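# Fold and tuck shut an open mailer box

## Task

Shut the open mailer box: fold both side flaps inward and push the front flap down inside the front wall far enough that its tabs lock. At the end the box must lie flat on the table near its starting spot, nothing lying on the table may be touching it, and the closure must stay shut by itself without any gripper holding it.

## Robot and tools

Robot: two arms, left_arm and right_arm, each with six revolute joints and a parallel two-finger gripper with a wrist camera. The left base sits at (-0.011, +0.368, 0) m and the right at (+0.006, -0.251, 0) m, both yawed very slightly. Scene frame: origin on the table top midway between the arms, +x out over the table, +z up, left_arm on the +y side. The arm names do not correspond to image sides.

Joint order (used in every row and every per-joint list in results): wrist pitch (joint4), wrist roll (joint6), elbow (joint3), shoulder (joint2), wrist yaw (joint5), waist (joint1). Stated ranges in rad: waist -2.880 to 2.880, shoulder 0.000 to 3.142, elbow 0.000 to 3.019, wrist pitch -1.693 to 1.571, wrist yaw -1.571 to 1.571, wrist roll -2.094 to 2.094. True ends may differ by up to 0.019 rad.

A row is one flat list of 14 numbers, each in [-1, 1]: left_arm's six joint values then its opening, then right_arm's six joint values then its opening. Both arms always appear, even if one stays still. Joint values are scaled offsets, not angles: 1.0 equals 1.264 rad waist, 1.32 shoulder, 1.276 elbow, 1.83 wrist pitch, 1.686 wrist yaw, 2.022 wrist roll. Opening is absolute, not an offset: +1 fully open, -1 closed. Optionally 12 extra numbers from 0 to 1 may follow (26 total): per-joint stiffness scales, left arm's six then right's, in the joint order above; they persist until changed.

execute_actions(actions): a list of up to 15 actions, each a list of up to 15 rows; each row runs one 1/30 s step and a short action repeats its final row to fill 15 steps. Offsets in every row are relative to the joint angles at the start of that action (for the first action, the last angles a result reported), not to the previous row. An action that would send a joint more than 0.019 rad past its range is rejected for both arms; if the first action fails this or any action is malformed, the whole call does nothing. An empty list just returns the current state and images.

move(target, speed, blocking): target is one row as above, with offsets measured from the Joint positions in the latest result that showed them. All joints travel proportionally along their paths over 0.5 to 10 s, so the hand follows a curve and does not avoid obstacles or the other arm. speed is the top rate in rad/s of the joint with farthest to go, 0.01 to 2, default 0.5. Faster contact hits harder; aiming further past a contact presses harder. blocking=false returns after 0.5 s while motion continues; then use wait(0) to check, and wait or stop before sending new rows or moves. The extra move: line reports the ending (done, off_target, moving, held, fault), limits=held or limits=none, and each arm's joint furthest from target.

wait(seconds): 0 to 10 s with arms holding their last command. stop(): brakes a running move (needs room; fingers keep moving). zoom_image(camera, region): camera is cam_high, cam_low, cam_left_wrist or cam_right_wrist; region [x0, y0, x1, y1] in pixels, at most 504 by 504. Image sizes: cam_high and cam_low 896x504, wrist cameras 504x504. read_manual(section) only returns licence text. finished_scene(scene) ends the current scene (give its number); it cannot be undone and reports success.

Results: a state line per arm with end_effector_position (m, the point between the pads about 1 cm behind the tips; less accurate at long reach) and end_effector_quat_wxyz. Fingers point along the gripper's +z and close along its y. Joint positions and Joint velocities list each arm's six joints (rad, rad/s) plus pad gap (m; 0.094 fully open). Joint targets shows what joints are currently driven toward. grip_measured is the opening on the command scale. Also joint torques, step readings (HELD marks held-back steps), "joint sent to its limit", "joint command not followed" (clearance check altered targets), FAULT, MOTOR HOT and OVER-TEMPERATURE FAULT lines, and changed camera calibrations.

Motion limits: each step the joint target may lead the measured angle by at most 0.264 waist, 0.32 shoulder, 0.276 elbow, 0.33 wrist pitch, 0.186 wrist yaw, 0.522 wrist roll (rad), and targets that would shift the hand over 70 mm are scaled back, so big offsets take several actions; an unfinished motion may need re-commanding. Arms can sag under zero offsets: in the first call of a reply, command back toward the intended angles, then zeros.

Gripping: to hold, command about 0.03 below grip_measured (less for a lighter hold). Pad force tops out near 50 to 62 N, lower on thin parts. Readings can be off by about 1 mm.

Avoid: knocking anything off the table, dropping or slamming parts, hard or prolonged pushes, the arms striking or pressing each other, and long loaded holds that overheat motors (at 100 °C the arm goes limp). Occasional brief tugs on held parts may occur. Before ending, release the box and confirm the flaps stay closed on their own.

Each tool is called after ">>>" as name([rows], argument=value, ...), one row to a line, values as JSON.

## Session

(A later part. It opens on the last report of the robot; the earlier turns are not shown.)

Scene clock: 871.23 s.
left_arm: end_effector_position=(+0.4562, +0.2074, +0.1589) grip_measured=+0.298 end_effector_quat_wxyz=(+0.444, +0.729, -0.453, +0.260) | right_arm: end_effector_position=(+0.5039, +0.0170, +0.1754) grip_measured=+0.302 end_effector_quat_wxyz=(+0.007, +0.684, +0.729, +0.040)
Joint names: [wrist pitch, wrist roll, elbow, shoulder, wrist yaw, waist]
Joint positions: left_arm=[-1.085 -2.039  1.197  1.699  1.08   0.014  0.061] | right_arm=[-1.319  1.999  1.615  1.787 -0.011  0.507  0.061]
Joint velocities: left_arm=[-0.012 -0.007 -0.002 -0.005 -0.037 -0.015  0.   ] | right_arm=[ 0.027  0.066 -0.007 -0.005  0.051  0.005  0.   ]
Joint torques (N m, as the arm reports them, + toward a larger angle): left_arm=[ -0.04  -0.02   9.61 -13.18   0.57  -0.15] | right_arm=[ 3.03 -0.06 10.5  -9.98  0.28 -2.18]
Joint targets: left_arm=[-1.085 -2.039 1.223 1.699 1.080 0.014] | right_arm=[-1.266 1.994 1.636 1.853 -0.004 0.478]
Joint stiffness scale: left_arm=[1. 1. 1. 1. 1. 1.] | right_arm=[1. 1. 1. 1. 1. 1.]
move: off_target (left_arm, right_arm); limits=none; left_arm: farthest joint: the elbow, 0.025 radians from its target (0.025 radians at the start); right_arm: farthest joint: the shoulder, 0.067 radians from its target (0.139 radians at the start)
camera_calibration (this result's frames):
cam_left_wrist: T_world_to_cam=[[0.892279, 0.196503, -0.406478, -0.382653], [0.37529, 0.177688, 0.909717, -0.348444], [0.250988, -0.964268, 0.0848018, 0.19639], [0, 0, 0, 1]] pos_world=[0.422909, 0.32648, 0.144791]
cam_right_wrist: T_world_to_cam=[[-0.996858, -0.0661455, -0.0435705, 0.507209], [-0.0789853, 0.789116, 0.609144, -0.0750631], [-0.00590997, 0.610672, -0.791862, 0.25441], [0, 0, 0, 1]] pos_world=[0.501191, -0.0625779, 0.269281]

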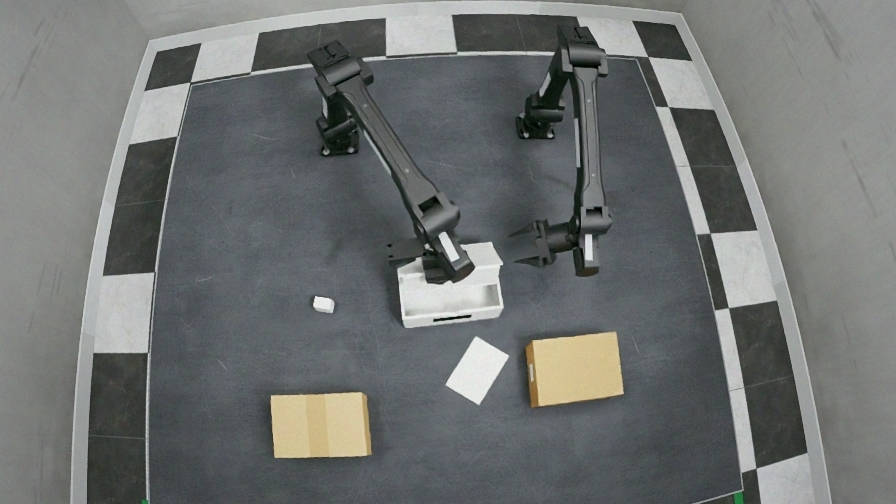

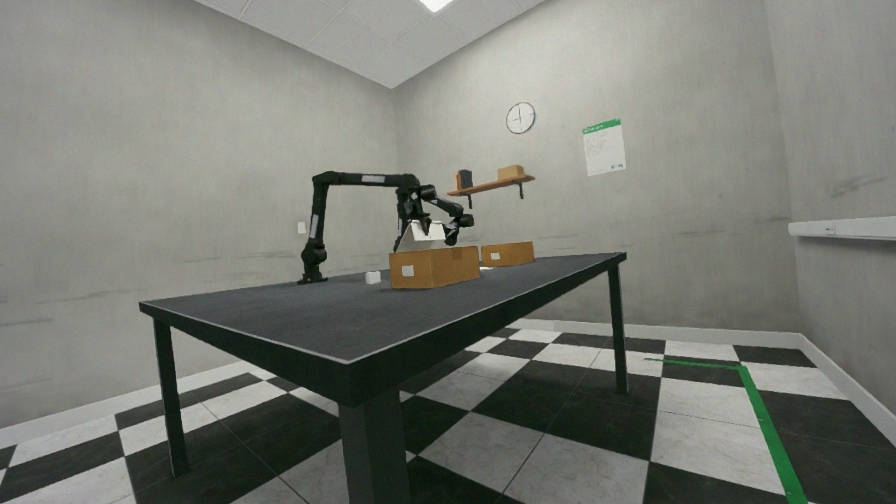

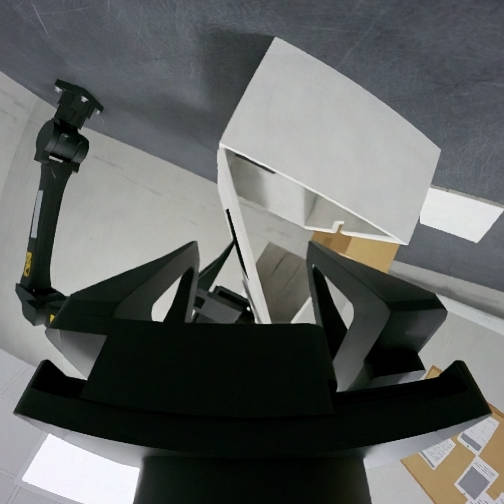

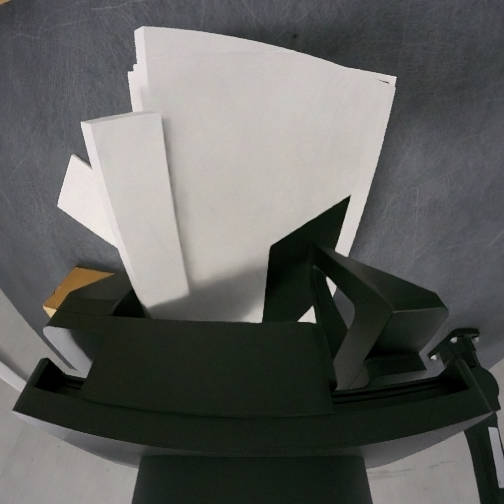

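>>> move(target=[0,0,0.02,0,0,0,0.3,0.005,0.015,-0.07,-0.065,0,0.03,0.3], speed=0.07)

Scene clock: 881.40 s.
left_arm: end_effector_position=(+0.4562, +0.2074, +0.1589) grip_measured=+0.298 end_effector_quat_wxyz=(+0.444, +0.729, -0.453, +0.260) | right_arm: end_effector_position=(+0.4751, +0.0134, +0.1904) grip_measured=+0.302 end_effector_quat_wxyz=(+0.009, +0.684, +0.728, +0.047)
Joint names: [wrist pitch, wrist roll, elbow, shoulder, wrist yaw, waist]
Joint positions: left_arm=[-1.085 -2.039  1.197  1.699  1.08   0.014  0.061] | right_arm=[-1.312  2.021  1.537  1.7   -0.011  0.527  0.061]
Joint velocities: left_arm=[ 0.007  0.022 -0.012 -0.005  0.066  0.005  0.001] | right_arm=[ 0.012  0.007 -0.012 -0.015 -0.007 -0.005 -0.   ]
Joint torques (N m, as the arm reports them, + toward a larger angle): left_arm=[ -0.04  -0.02   9.63 -13.21   0.57  -0.09] | right_arm=[  0.93   0.1    8.02 -13.44  -0.03   1.17]
Joint targets: left_arm=[-1.085 -2.039 1.223 1.699 1.080 0.014] | right_arm=[-1.310 2.029 1.526 1.701 -0.011 0.545]
Joint stiffness scale: left_arm=[1. 1. 1. 1. 1. 1.] | right_arm=[1. 1. 1. 1. 1. 1.]
move: off_target (left_arm); limits=none; left_arm: farthest joint: the elbow, 0.025 radians from its target (0.025 radians at the start); right_arm: farthest joint: the waist, 0.018 radians from its target (0.038 radians at the start)
camera_calibration (this result's frames):
cam_left_wrist: T_world_to_cam=[[0.892279, 0.196503, -0.406478, -0.382653], [0.37529, 0.177688, 0.909717, -0.348444], [0.250988, -0.964268, 0.0848018, 0.19639], [0, 0, 0, 1]] pos_world=[0.422909, 0.32648, 0.144791]
cam_right_wrist: T_world_to_cam=[[-0.996368, -0.0630852, -0.0571868, 0.481238], [-0.0849342, 0.783852, 0.615111, -0.0818457], [0.00602158, 0.617734, -0.786364, 0.26151], [0, 0, 0, 1]] pos_world=[0.470964, -0.0670298, 0.283507]

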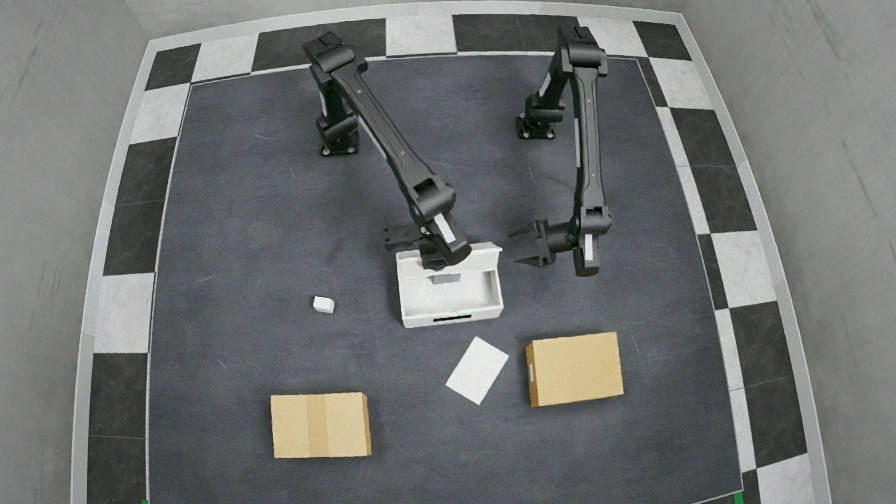

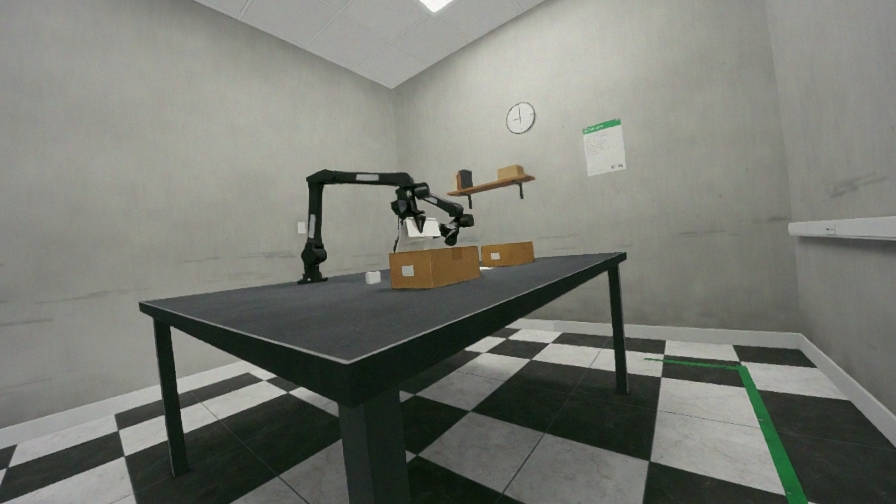

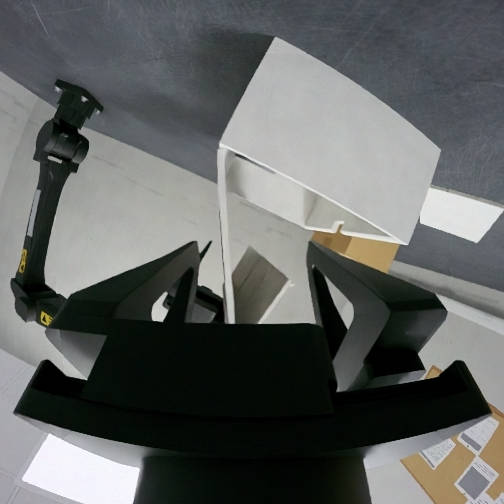

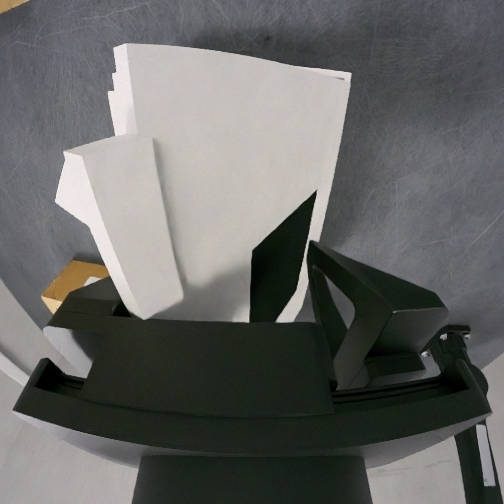

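>>> move(target=[0,0,0.02,0,0,0,0.3,-0.05,-0.012,0.145,0.055,0,-0.035,1], speed=0.1)

>>> move(target=[0,0,0.02,0,0,0,0.3,0.025,-0.012,0.065,0.085,0,-0.03,1], speed=0.07)

Scene clock: 902.23 s.
left_arm: end_effector_position=(+0.4562, +0.2074, +0.1589) grip_measured=+0.298 end_effector_quat_wxyz=(+0.444, +0.729, -0.453, +0.260) | right_arm: end_effector_position=(+0.5054, +0.0112, +0.2149) grip_measured=+1.000 end_effector_quat_wxyz=(+0.011, +0.690, +0.722, +0.048)
Joint names: [wrist pitch, wrist roll, elbow, shoulder, wrist yaw, waist]
Joint positions: left_arm=[-1.085 -2.039  1.197  1.699  1.08   0.014  0.061] | right_arm=[-1.392  2.009  1.678  1.758 -0.011  0.497  0.094]
Joint velocities: left_arm=[ 0.002 -0.037  0.007  0.005 -0.051 -0.005 -0.   ] | right_arm=[ 0.032 -0.022 -0.022 -0.015 -0.007 -0.005  0.   ]
Joint torques (N m, as the arm reports them, + toward a larger angle): left_arm=[ -0.02  -0.01   9.65 -13.16   0.58  -0.09] | right_arm=[  0.39  -0.16  12.62 -13.86   0.03  -1.04]
Joint targets: left_arm=[-1.085 -2.039 1.223 1.699 1.080 0.014] | right_arm=[-1.404 1.997 1.722 1.773 -0.011 0.482]
Joint stiffness scale: left_arm=[1. 1. 1. 1. 1. 1.] | right_arm=[1. 1. 1. 1. 1. 1.]
move: off_target (left_arm, right_arm); limits=none; left_arm: farthest joint: the elbow, 0.025 radians from its target (0.025 radians at the start); right_arm: farthest joint: the elbow, 0.044 radians from its target (0.185 radians at the start)
camera_calibration (this result's frames):
cam_left_wrist: T_world_to_cam=[[0.892279, 0.196503, -0.406478, -0.382653], [0.37529, 0.177688, 0.909717, -0.348444], [0.250988, -0.964268, 0.0848018, 0.19639], [0, 0, 0, 1]] pos_world=[0.422909, 0.32648, 0.144791]
cam_right_wrist: T_world_to_cam=[[-0.997108, -0.0458883, -0.0605865, 0.513598], [-0.0735046, 0.784942, 0.615193, -0.0983611], [0.0193268, 0.617867, -0.786045, 0.27513], [0, 0, 0, 1]] pos_world=[0.499565, -0.0692177, 0.307893]

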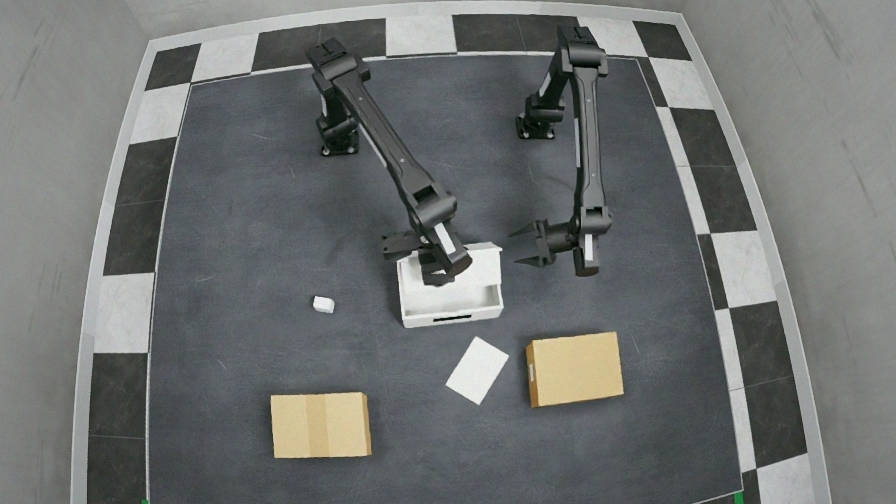

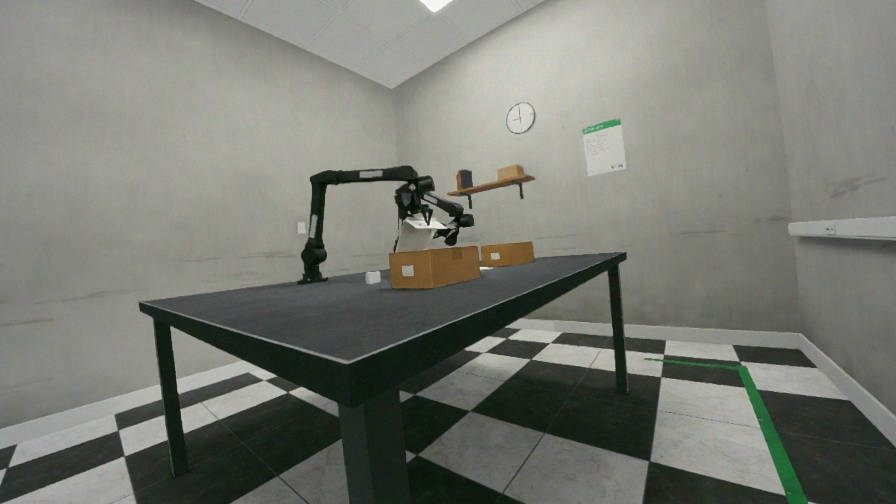

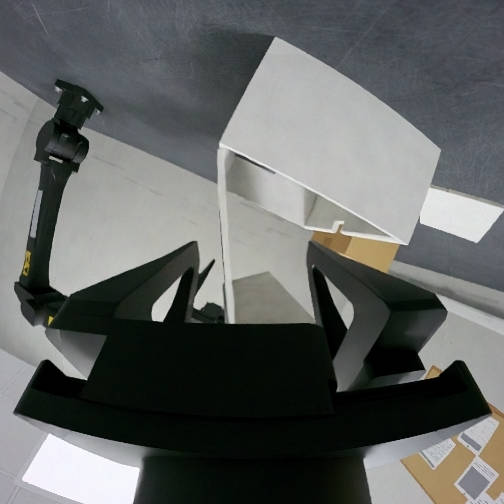

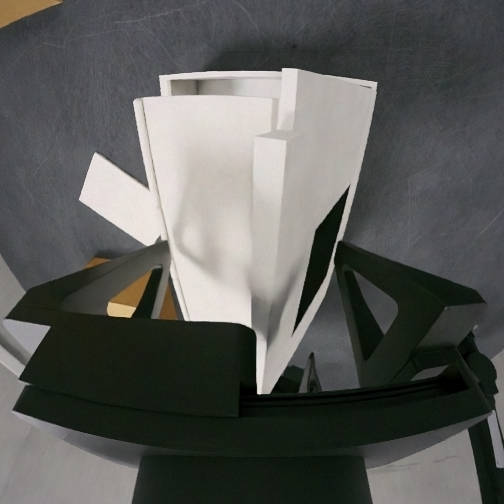

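Scene clock: 904.17 s.
left_arm: end_effector_position=(+0.4562, +0.2074, +0.1589) grip_measured=+0.298 end_effector_quat_wxyz=(+0.444, +0.729, -0.453, +0.260) | right_arm: end_effector_position=(+0.5336, +0.0112, +0.1763) grip_measured=+1.000 end_effector_quat_wxyz=(+0.007, +0.695, +0.719, +0.035)
Joint names: [wrist pitch, wrist roll, elbow, shoulder, wrist yaw, waist]
Joint positions: left_arm=[-1.085 -2.039  1.197  1.699  1.08   0.014  0.061] | right_arm=[-1.36   1.997  1.716  1.856 -0.011  0.475  0.094]
Joint velocities: left_arm=[-0.002  0.007 -0.027 -0.024 -0.051 -0.015  0.   ] | right_arm=[ 0.002 -0.007  0.002 -0.005 -0.051 -0.015  0.   ]
Joint torques (N m, as the arm reports them, + toward a larger angle): left_arm=[ -0.03  -0.01   9.65 -13.17   0.57  -0.16] | right_arm=[  1.27  -0.17  12.65 -14.88  -0.01  -1.51]
Joint targets: left_arm=[-1.085 -2.039 1.223 1.699 1.080 0.014] | right_arm=[-1.346 1.985 1.761 1.870 -0.011 0.459]
Joint stiffness scale: left_arm=[1. 1. 1. 1. 1. 1.] | right_arm=[1. 1. 1. 1. 1. 1.]
move: off_target (left_arm, right_arm); limits=none; left_arm: farthest joint: the elbow, 0.025 radians from its target (0.025 radians at the start); right_arm: farthest joint: the elbow, 0.045 radians from its target (0.083 radians at the start)
camera_calibration (this result's frames):
cam_left_wrist: T_world_to_cam=[[0.892279, 0.196503, -0.406478, -0.382653], [0.37529, 0.177688, 0.909717, -0.348444], [0.250988, -0.964268, 0.0848018, 0.19639], [0, 0, 0, 1]] pos_world=[0.422909, 0.32648, 0.144791]
cam_right_wrist: T_world_to_cam=[[-0.998687, -0.0365977, -0.035847, 0.53581], [-0.0508432, 0.793798, 0.606053, -0.0831634], [0.00627515, 0.60708, -0.794616, 0.252795], [0, 0, 0, 1]] pos_world=[0.529291, -0.0678421, 0.270483]

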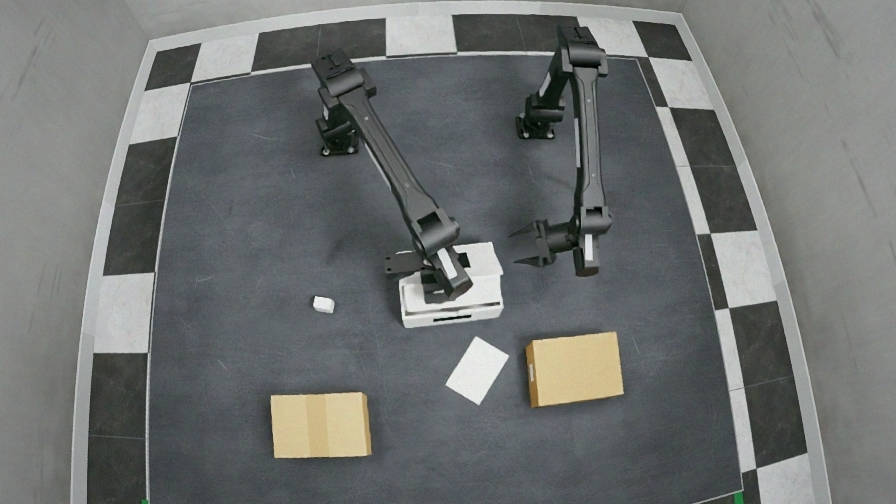

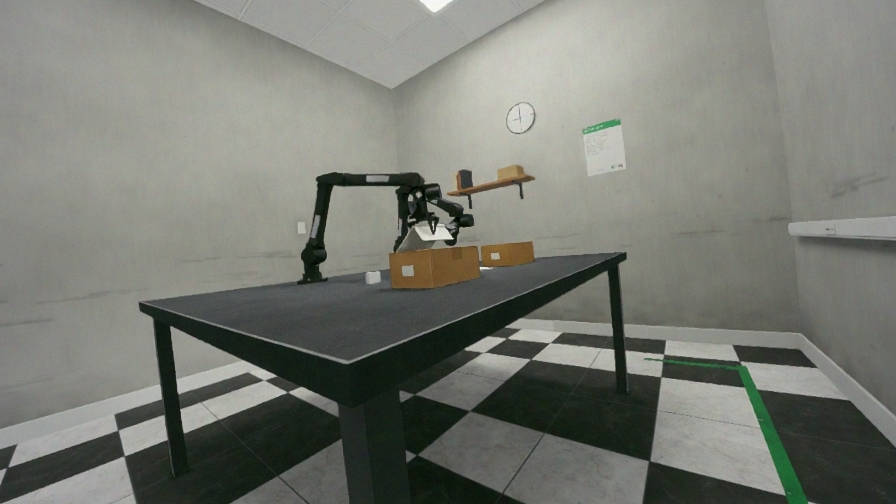

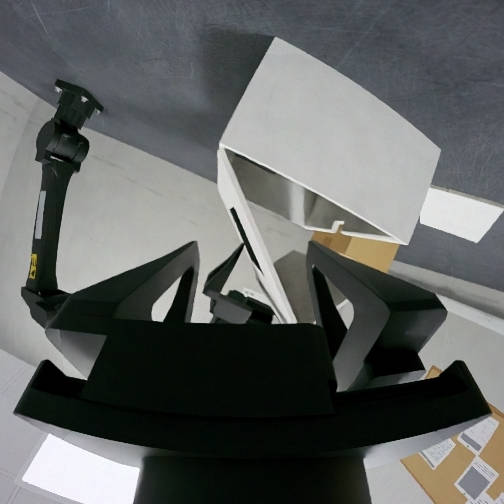

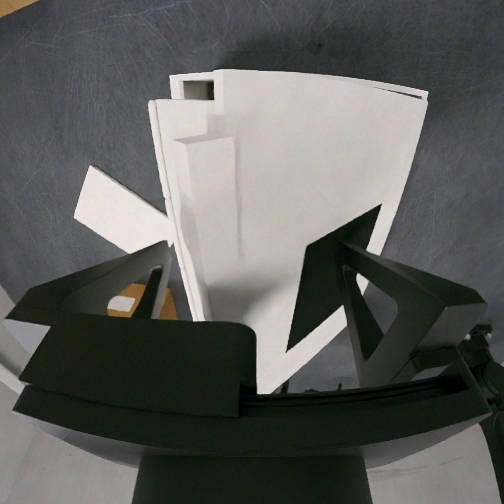

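>>> move(target=[0,0,0.02,0,0,0,0.3,0.024,0,0.02,0.032,0,-0.015,0.35], speed=0.05)

Scene clock: 929.83 s.
left_arm: end_effector_position=(+0.4562, +0.2074, +0.1589) grip_measured=+0.298 end_effector_quat_wxyz=(+0.444, +0.729, -0.453, +0.260) | right_arm: end_effector_position=(+0.5401, +0.0136, +0.1656) grip_measured=+0.352 end_effector_quat_wxyz=(+0.007, +0.695, +0.718, +0.038)
Joint names: [wrist pitch, wrist roll, elbow, shoulder, wrist yaw, waist]
Joint positions: left_arm=[-1.085 -2.039  1.197  1.699  1.08   0.014  0.061] | right_arm=[-1.335  1.997  1.716  1.875 -0.012  0.473  0.063]
Joint velocities: left_arm=[-0.012 -0.007 -0.012 -0.005 -0.037 -0.015 -0.001] | right_arm=[-0.037 -0.051 -0.007  0.005  0.066 -0.005 -0.   ]
Joint torques (N m, as the arm reports them, + toward a larger angle): left_arm=[ -0.02  -0.01   9.66 -13.11   0.57  -0.12] | right_arm=[  1.46   0.    10.78 -14.15   0.    -1.48]
Joint targets: left_arm=[-1.085 -2.039 1.223 1.699 1.080 0.014] | right_arm=[-1.316 1.997 1.741 1.898 -0.011 0.456]
Joint stiffness scale: left_arm=[1. 1. 1. 1. 1. 1.] | right_arm=[1. 1. 1. 1. 1. 1.]
move: off_target (left_arm, right_arm); limits=none; left_arm: farthest joint: the elbow, 0.025 radians from its target (0.025 radians at the start); right_arm: farthest joint: the elbow, 0.026 radians from its target (0.026 radians at the start)
camera_calibration (this result's frames):
cam_left_wrist: T_world_to_cam=[[0.892279, 0.196503, -0.406478, -0.382653], [0.37529, 0.177688, 0.909717, -0.348444], [0.250988, -0.964268, 0.0848018, 0.19639], [0, 0, 0, 1]] pos_world=[0.422909, 0.32648, 0.144791]
cam_right_wrist: T_world_to_cam=[[-0.99857, -0.0350137, -0.0404015, 0.542675], [-0.0523804, 0.792023, 0.608239, -0.0777466], [0.0107022, 0.609486, -0.792725, 0.240123], [0, 0, 0, 1]] pos_world=[0.535257, -0.0657734, 0.259565]

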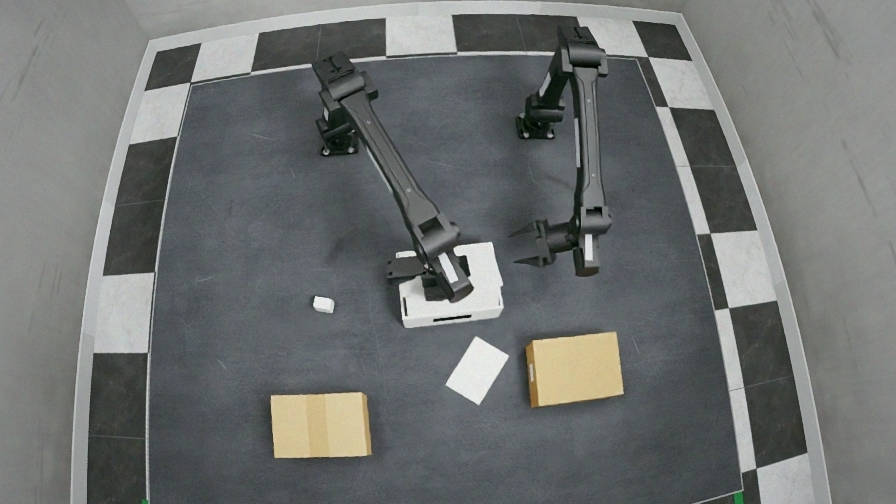

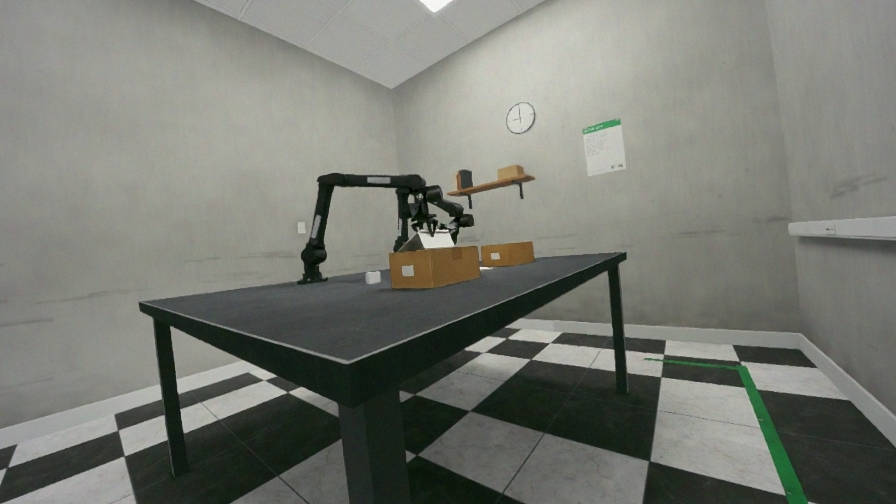

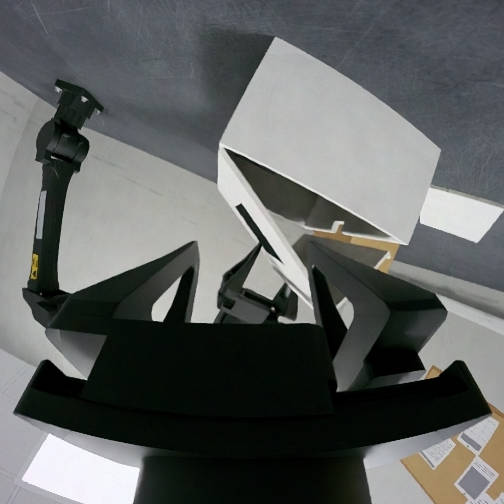

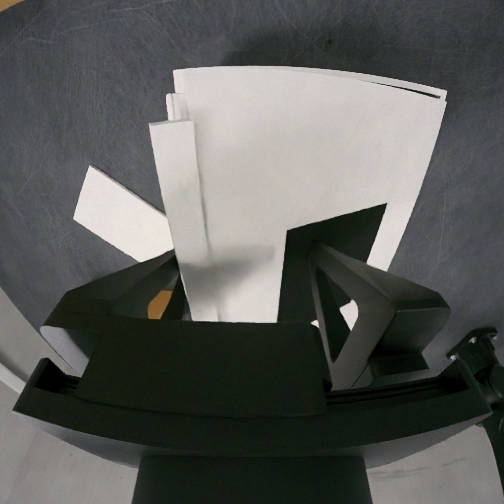

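>>> move(target=[0,0,0.02,0,0,0,0.3,-0.195,0,0.232,0.156,0,-0.01,0.35], speed=0.1)

Scene clock: 949.03 s.
left_arm: end_effector_position=(+0.4553, +0.2075, +0.1580) grip_measured=+0.298 end_effector_quat_wxyz=(+0.444, +0.729, -0.452, +0.259) | right_arm: end_effector_position=(+0.5371, +0.0119, +0.1564) grip_measured=+0.352 end_effector_quat_wxyz=(-0.039, +0.693, +0.714, -0.091)
Joint names: [wrist pitch, wrist roll, elbow, shoulder, wrist yaw, waist]
Joint positions: left_arm=[-1.085 -2.039  1.195  1.699  1.08   0.014  0.061] | right_arm=[-1.678  1.997  1.972  2.063 -0.011  0.473  0.063]
Joint velocities: left_arm=[ 0.012 -0.081 -0.012 -0.005  0.022  0.015  0.   ] | right_arm=[-0.007 -0.022  0.017 -0.005 -0.007 -0.005 -0.   ]
Joint torques (N m, as the arm reports them, + toward a larger angle): left_arm=[ -0.05  -0.02   9.83 -13.12   0.57  -0.04] | right_arm=[ -0.41  -0.05  11.65 -16.61  -0.05  -1.21]
Joint targets: left_arm=[-1.085 -2.039 1.223 1.699 1.080 0.014] | right_arm=[-1.692 1.997 2.012 2.081 -0.012 0.461]
Joint stiffness scale: left_arm=[1. 1. 1. 1. 1. 1.] | right_arm=[1. 1. 1. 1. 1. 1.]
move: off_target (left_arm, right_arm); limits=none; left_arm: farthest joint: the elbow, 0.028 radians from its target (0.025 radians at the start); right_arm: farthest joint: the elbow, 0.040 radians from its target (0.296 radians at the start)
camera_calibration (this result's frames):
cam_left_wrist: T_world_to_cam=[[0.891191, 0.196523, -0.408849, -0.381343], [0.377717, 0.177643, 0.90872, -0.348239], [0.251214, -0.964273, 0.084084, 0.196721], [0, 0, 0, 1]] pos_world=[0.421967, 0.326497, 0.143999]
cam_right_wrist: T_world_to_cam=[[-0.977831, -0.0247654, 0.207925, 0.489118], [0.0850946, 0.860291, 0.50265, -0.12913], [-0.191325, 0.509201, -0.839112, 0.350798], [0, 0, 0, 1]] pos_world=[0.55638, -0.0554242, 0.257566]

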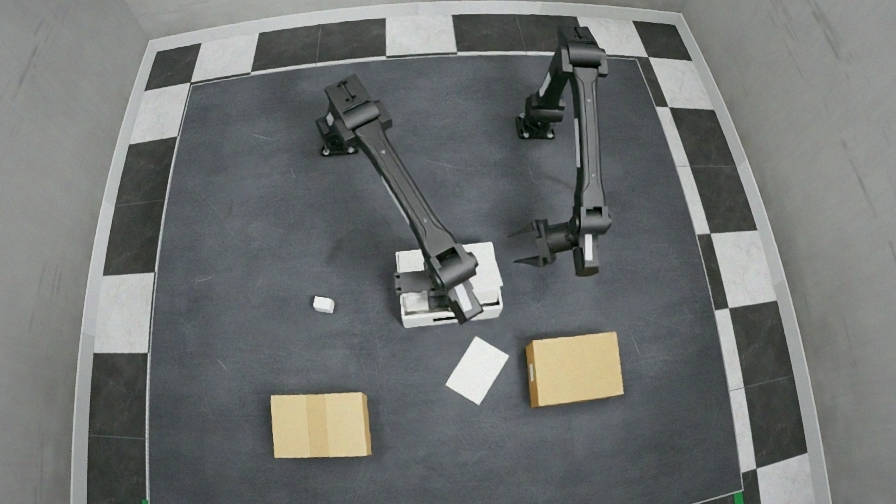

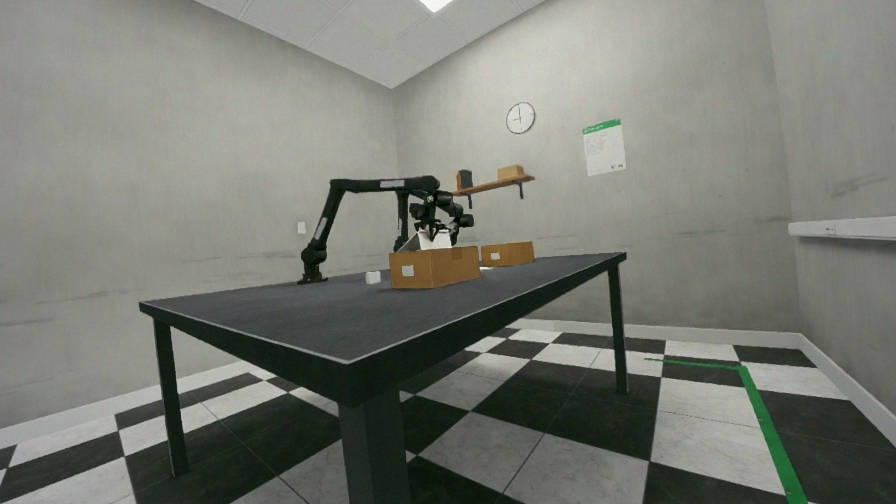

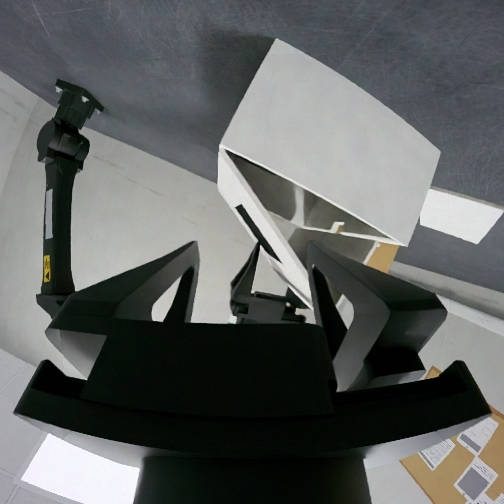

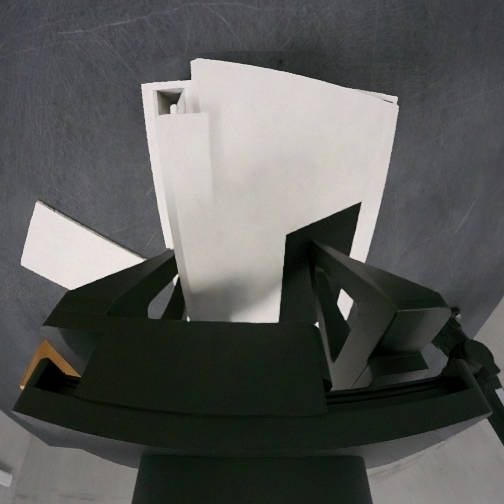

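>>> zoom_image(camera="cam_high", region=[380,230,520,340])

>>> zoom_image(camera="cam_left_wrist", region=[200,130,460,330])

Region (380, 230, 520, 340) of cam_high's 896x504 image, scaled by 3.600, with more detail than that image has; it fills the top 396 rows of this view, and the rest is white.

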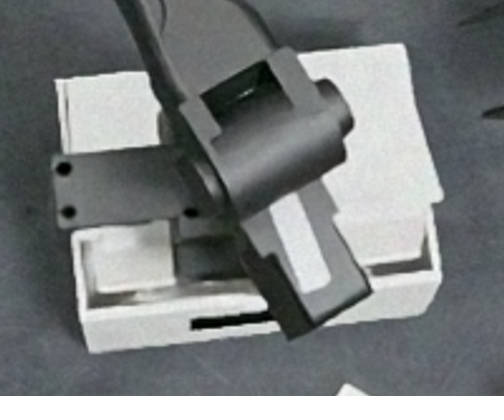

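Region (200, 130, 460, 330) of cam_left_wrist's 504x504 image, scaled by 1.938, with more detail than that image has; it fills the top 388 rows of this view, and the rest is white.

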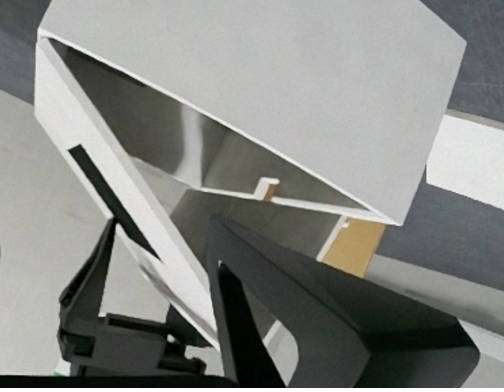

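>>> move(target=[0,0,0.022,0,0,0,0.3,0,0,0.03,0.05,0,-0.008,0.35], speed=0.04)

Scene clock: 965.77 s.
left_arm: end_effector_position=(+0.4553, +0.2075, +0.1580) grip_measured=+0.298 end_effector_quat_wxyz=(+0.444, +0.729, -0.452, +0.259) | right_arm: end_effector_position=(+0.5385, +0.0121, +0.1425) grip_measured=+0.352 end_effector_quat_wxyz=(-0.043, +0.692, +0.713, -0.104)
Joint names: [wrist pitch, wrist roll, elbow, shoulder, wrist yaw, waist]
Joint positions: left_arm=[-1.085 -2.039  1.195  1.699  1.08   0.014  0.061] | right_arm=[-1.683  1.997  1.978  2.091 -0.011  0.473  0.063]
Joint velocities: left_arm=[-0.002 -0.007 -0.017 -0.015 -0.007 -0.005 -0.002] | right_arm=[-0.007 -0.051 -0.002 -0.015 -0.037 -0.005 -0.001]
Joint torques (N m, as the arm reports them, + toward a larger angle): left_arm=[ -0.04  -0.02   9.84 -13.27   0.57  -0.07] | right_arm=[  0.13   0.02  10.8  -14.95   0.01  -0.38]
Joint targets: left_arm=[-1.085 -2.039 1.223 1.699 1.080 0.014] | right_arm=[-1.678 1.997 2.010 2.129 -0.011 0.463]
Joint stiffness scale: left_arm=[1. 1. 1. 1. 1. 1.] | right_arm=[1. 1. 1. 1. 1. 1.]
move: off_target (left_arm, right_arm); limits=none; left_arm: farthest joint: the elbow, 0.028 radians from its target (0.028 radians at the start); right_arm: farthest joint: the shoulder, 0.038 radians from its target (0.066 radians at the start)
camera_calibration (this result's frames):
cam_left_wrist: T_world_to_cam=[[0.891191, 0.196523, -0.408849, -0.381343], [0.377717, 0.177643, 0.90872, -0.348239], [0.251214, -0.964273, 0.084084, 0.196721], [0, 0, 0, 1]] pos_world=[0.421967, 0.326497, 0.143999]
cam_right_wrist: T_world_to_cam=[[-0.972664, -0.0214676, 0.231224, 0.487248], [0.0974791, 0.865997, 0.490456, -0.127455], [-0.210768, 0.499588, -0.840231, 0.350092], [0, 0, 0, 1]] pos_world=[0.560141, -0.0540666, 0.244006]

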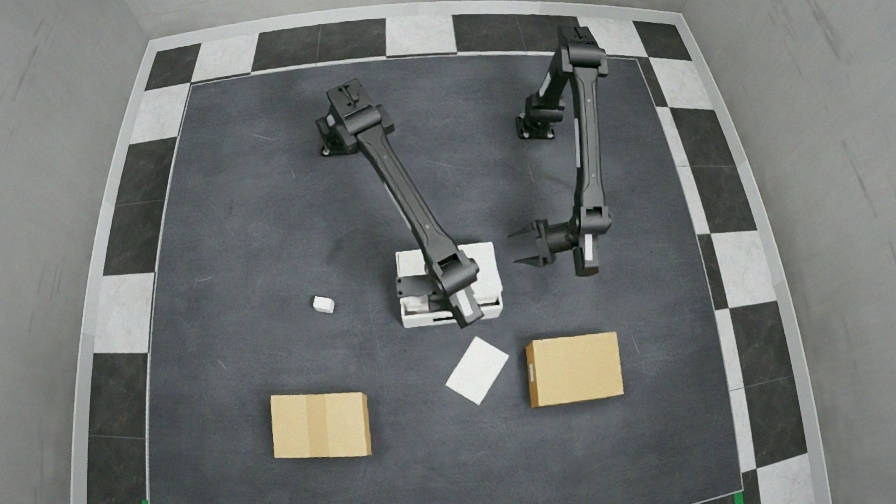

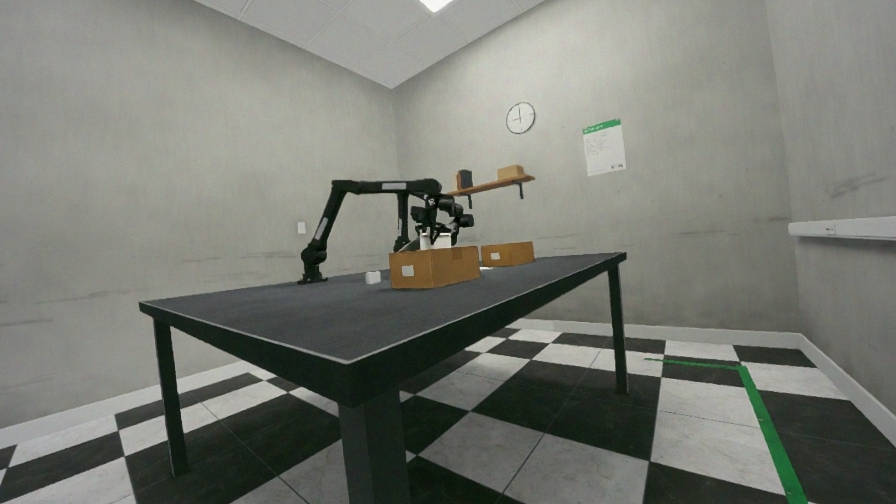

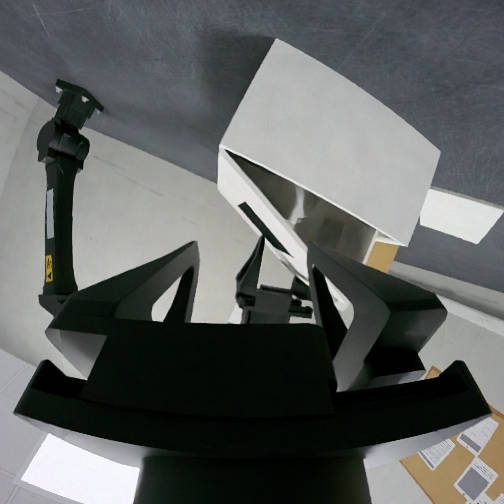

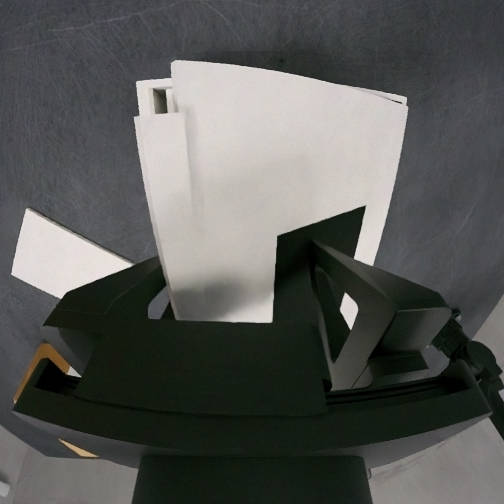

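>>> move(target=[0,0,0.022,0,0,0,0.3,0.02,0,0.03,0.055,0,-0.008,0.45], speed=0.04)

Scene clock: 983.53 s.
left_arm: end_effector_position=(+0.4553, +0.2075, +0.1580) grip_measured=+0.298 end_effector_quat_wxyz=(+0.444, +0.729, -0.452, +0.259) | right_arm: end_effector_position=(+0.5417, +0.0131, +0.1336) grip_measured=+0.451 end_effector_quat_wxyz=(-0.046, +0.690, +0.714, -0.106)
Joint names: [wrist pitch, wrist roll, elbow, shoulder, wrist yaw, waist]
Joint positions: left_arm=[-1.085 -2.039  1.195  1.699  1.08   0.014  0.061] | right_arm=[-1.677  1.991  1.985  2.11  -0.013  0.471  0.068]
Joint velocities: left_arm=[ 0.007 -0.066 -0.007  0.015 -0.066 -0.005 -0.001] | right_arm=[-0.027  0.022 -0.012 -0.005 -0.007 -0.015  0.001]
Joint torques (N m, as the arm reports them, + toward a larger angle): left_arm=[ -0.05  -0.02   9.84 -13.09   0.57  -0.04] | right_arm=[  1.31   0.07  11.13 -14.28   0.11  -1.1 ]
Joint targets: left_arm=[-1.085 -2.039 1.223 1.699 1.080 0.014] | right_arm=[-1.646 1.996 2.017 2.164 -0.011 0.463]
Joint stiffness scale: left_arm=[1. 1. 1. 1. 1. 1.] | right_arm=[1. 1. 1. 1. 1. 1.]
move: off_target (left_arm, right_arm); limits=none; left_arm: farthest joint: the elbow, 0.028 radians from its target (0.028 radians at the start); right_arm: farthest joint: the shoulder, 0.053 radians from its target (0.072 radians at the start)
camera_calibration (this result's frames):
cam_left_wrist: T_world_to_cam=[[0.891191, 0.196523, -0.408849, -0.381343], [0.377717, 0.177643, 0.90872, -0.348239], [0.251214, -0.964273, 0.084084, 0.196721], [0, 0, 0, 1]] pos_world=[0.421967, 0.326497, 0.143999]
cam_right_wrist: T_world_to_cam=[[-0.970801, -0.0245569, 0.238628, 0.490449], [0.098479, 0.866263, 0.489785, -0.124693], [-0.218742, 0.498984, -0.838551, 0.34688], [0, 0, 0, 1]] pos_world=[0.564285, -0.0530265, 0.234914]

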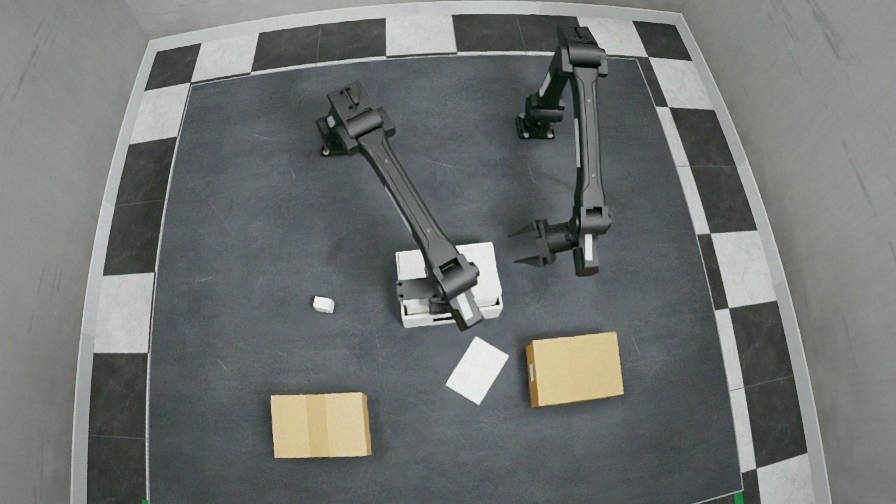

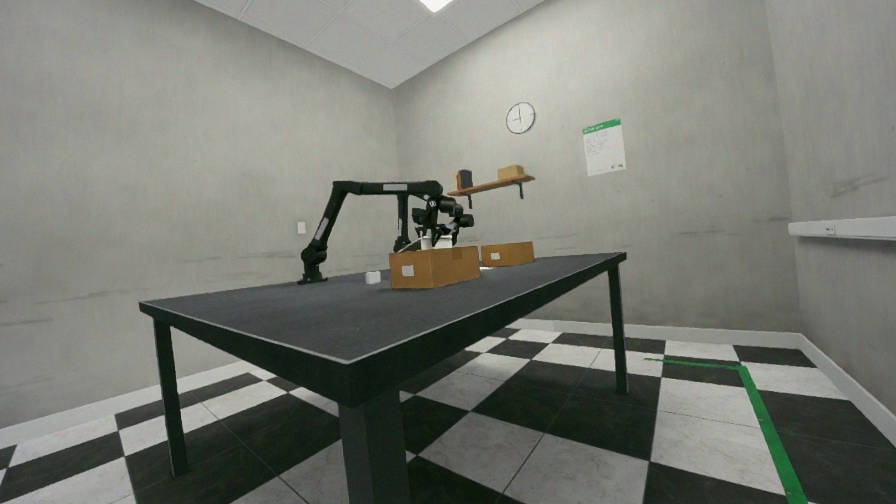

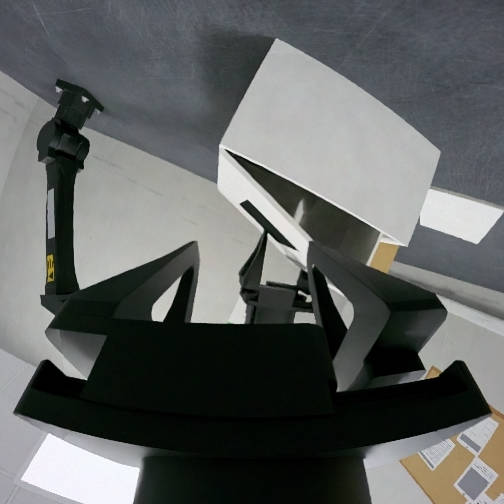

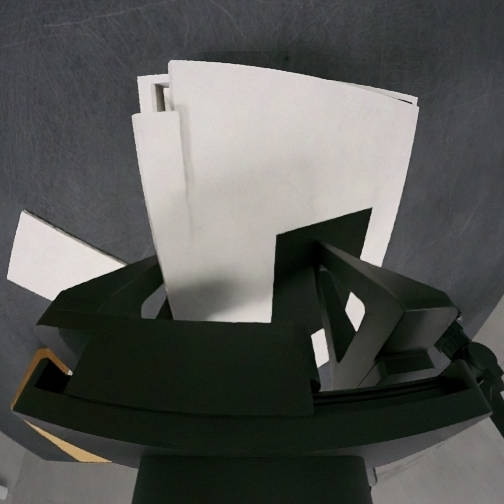

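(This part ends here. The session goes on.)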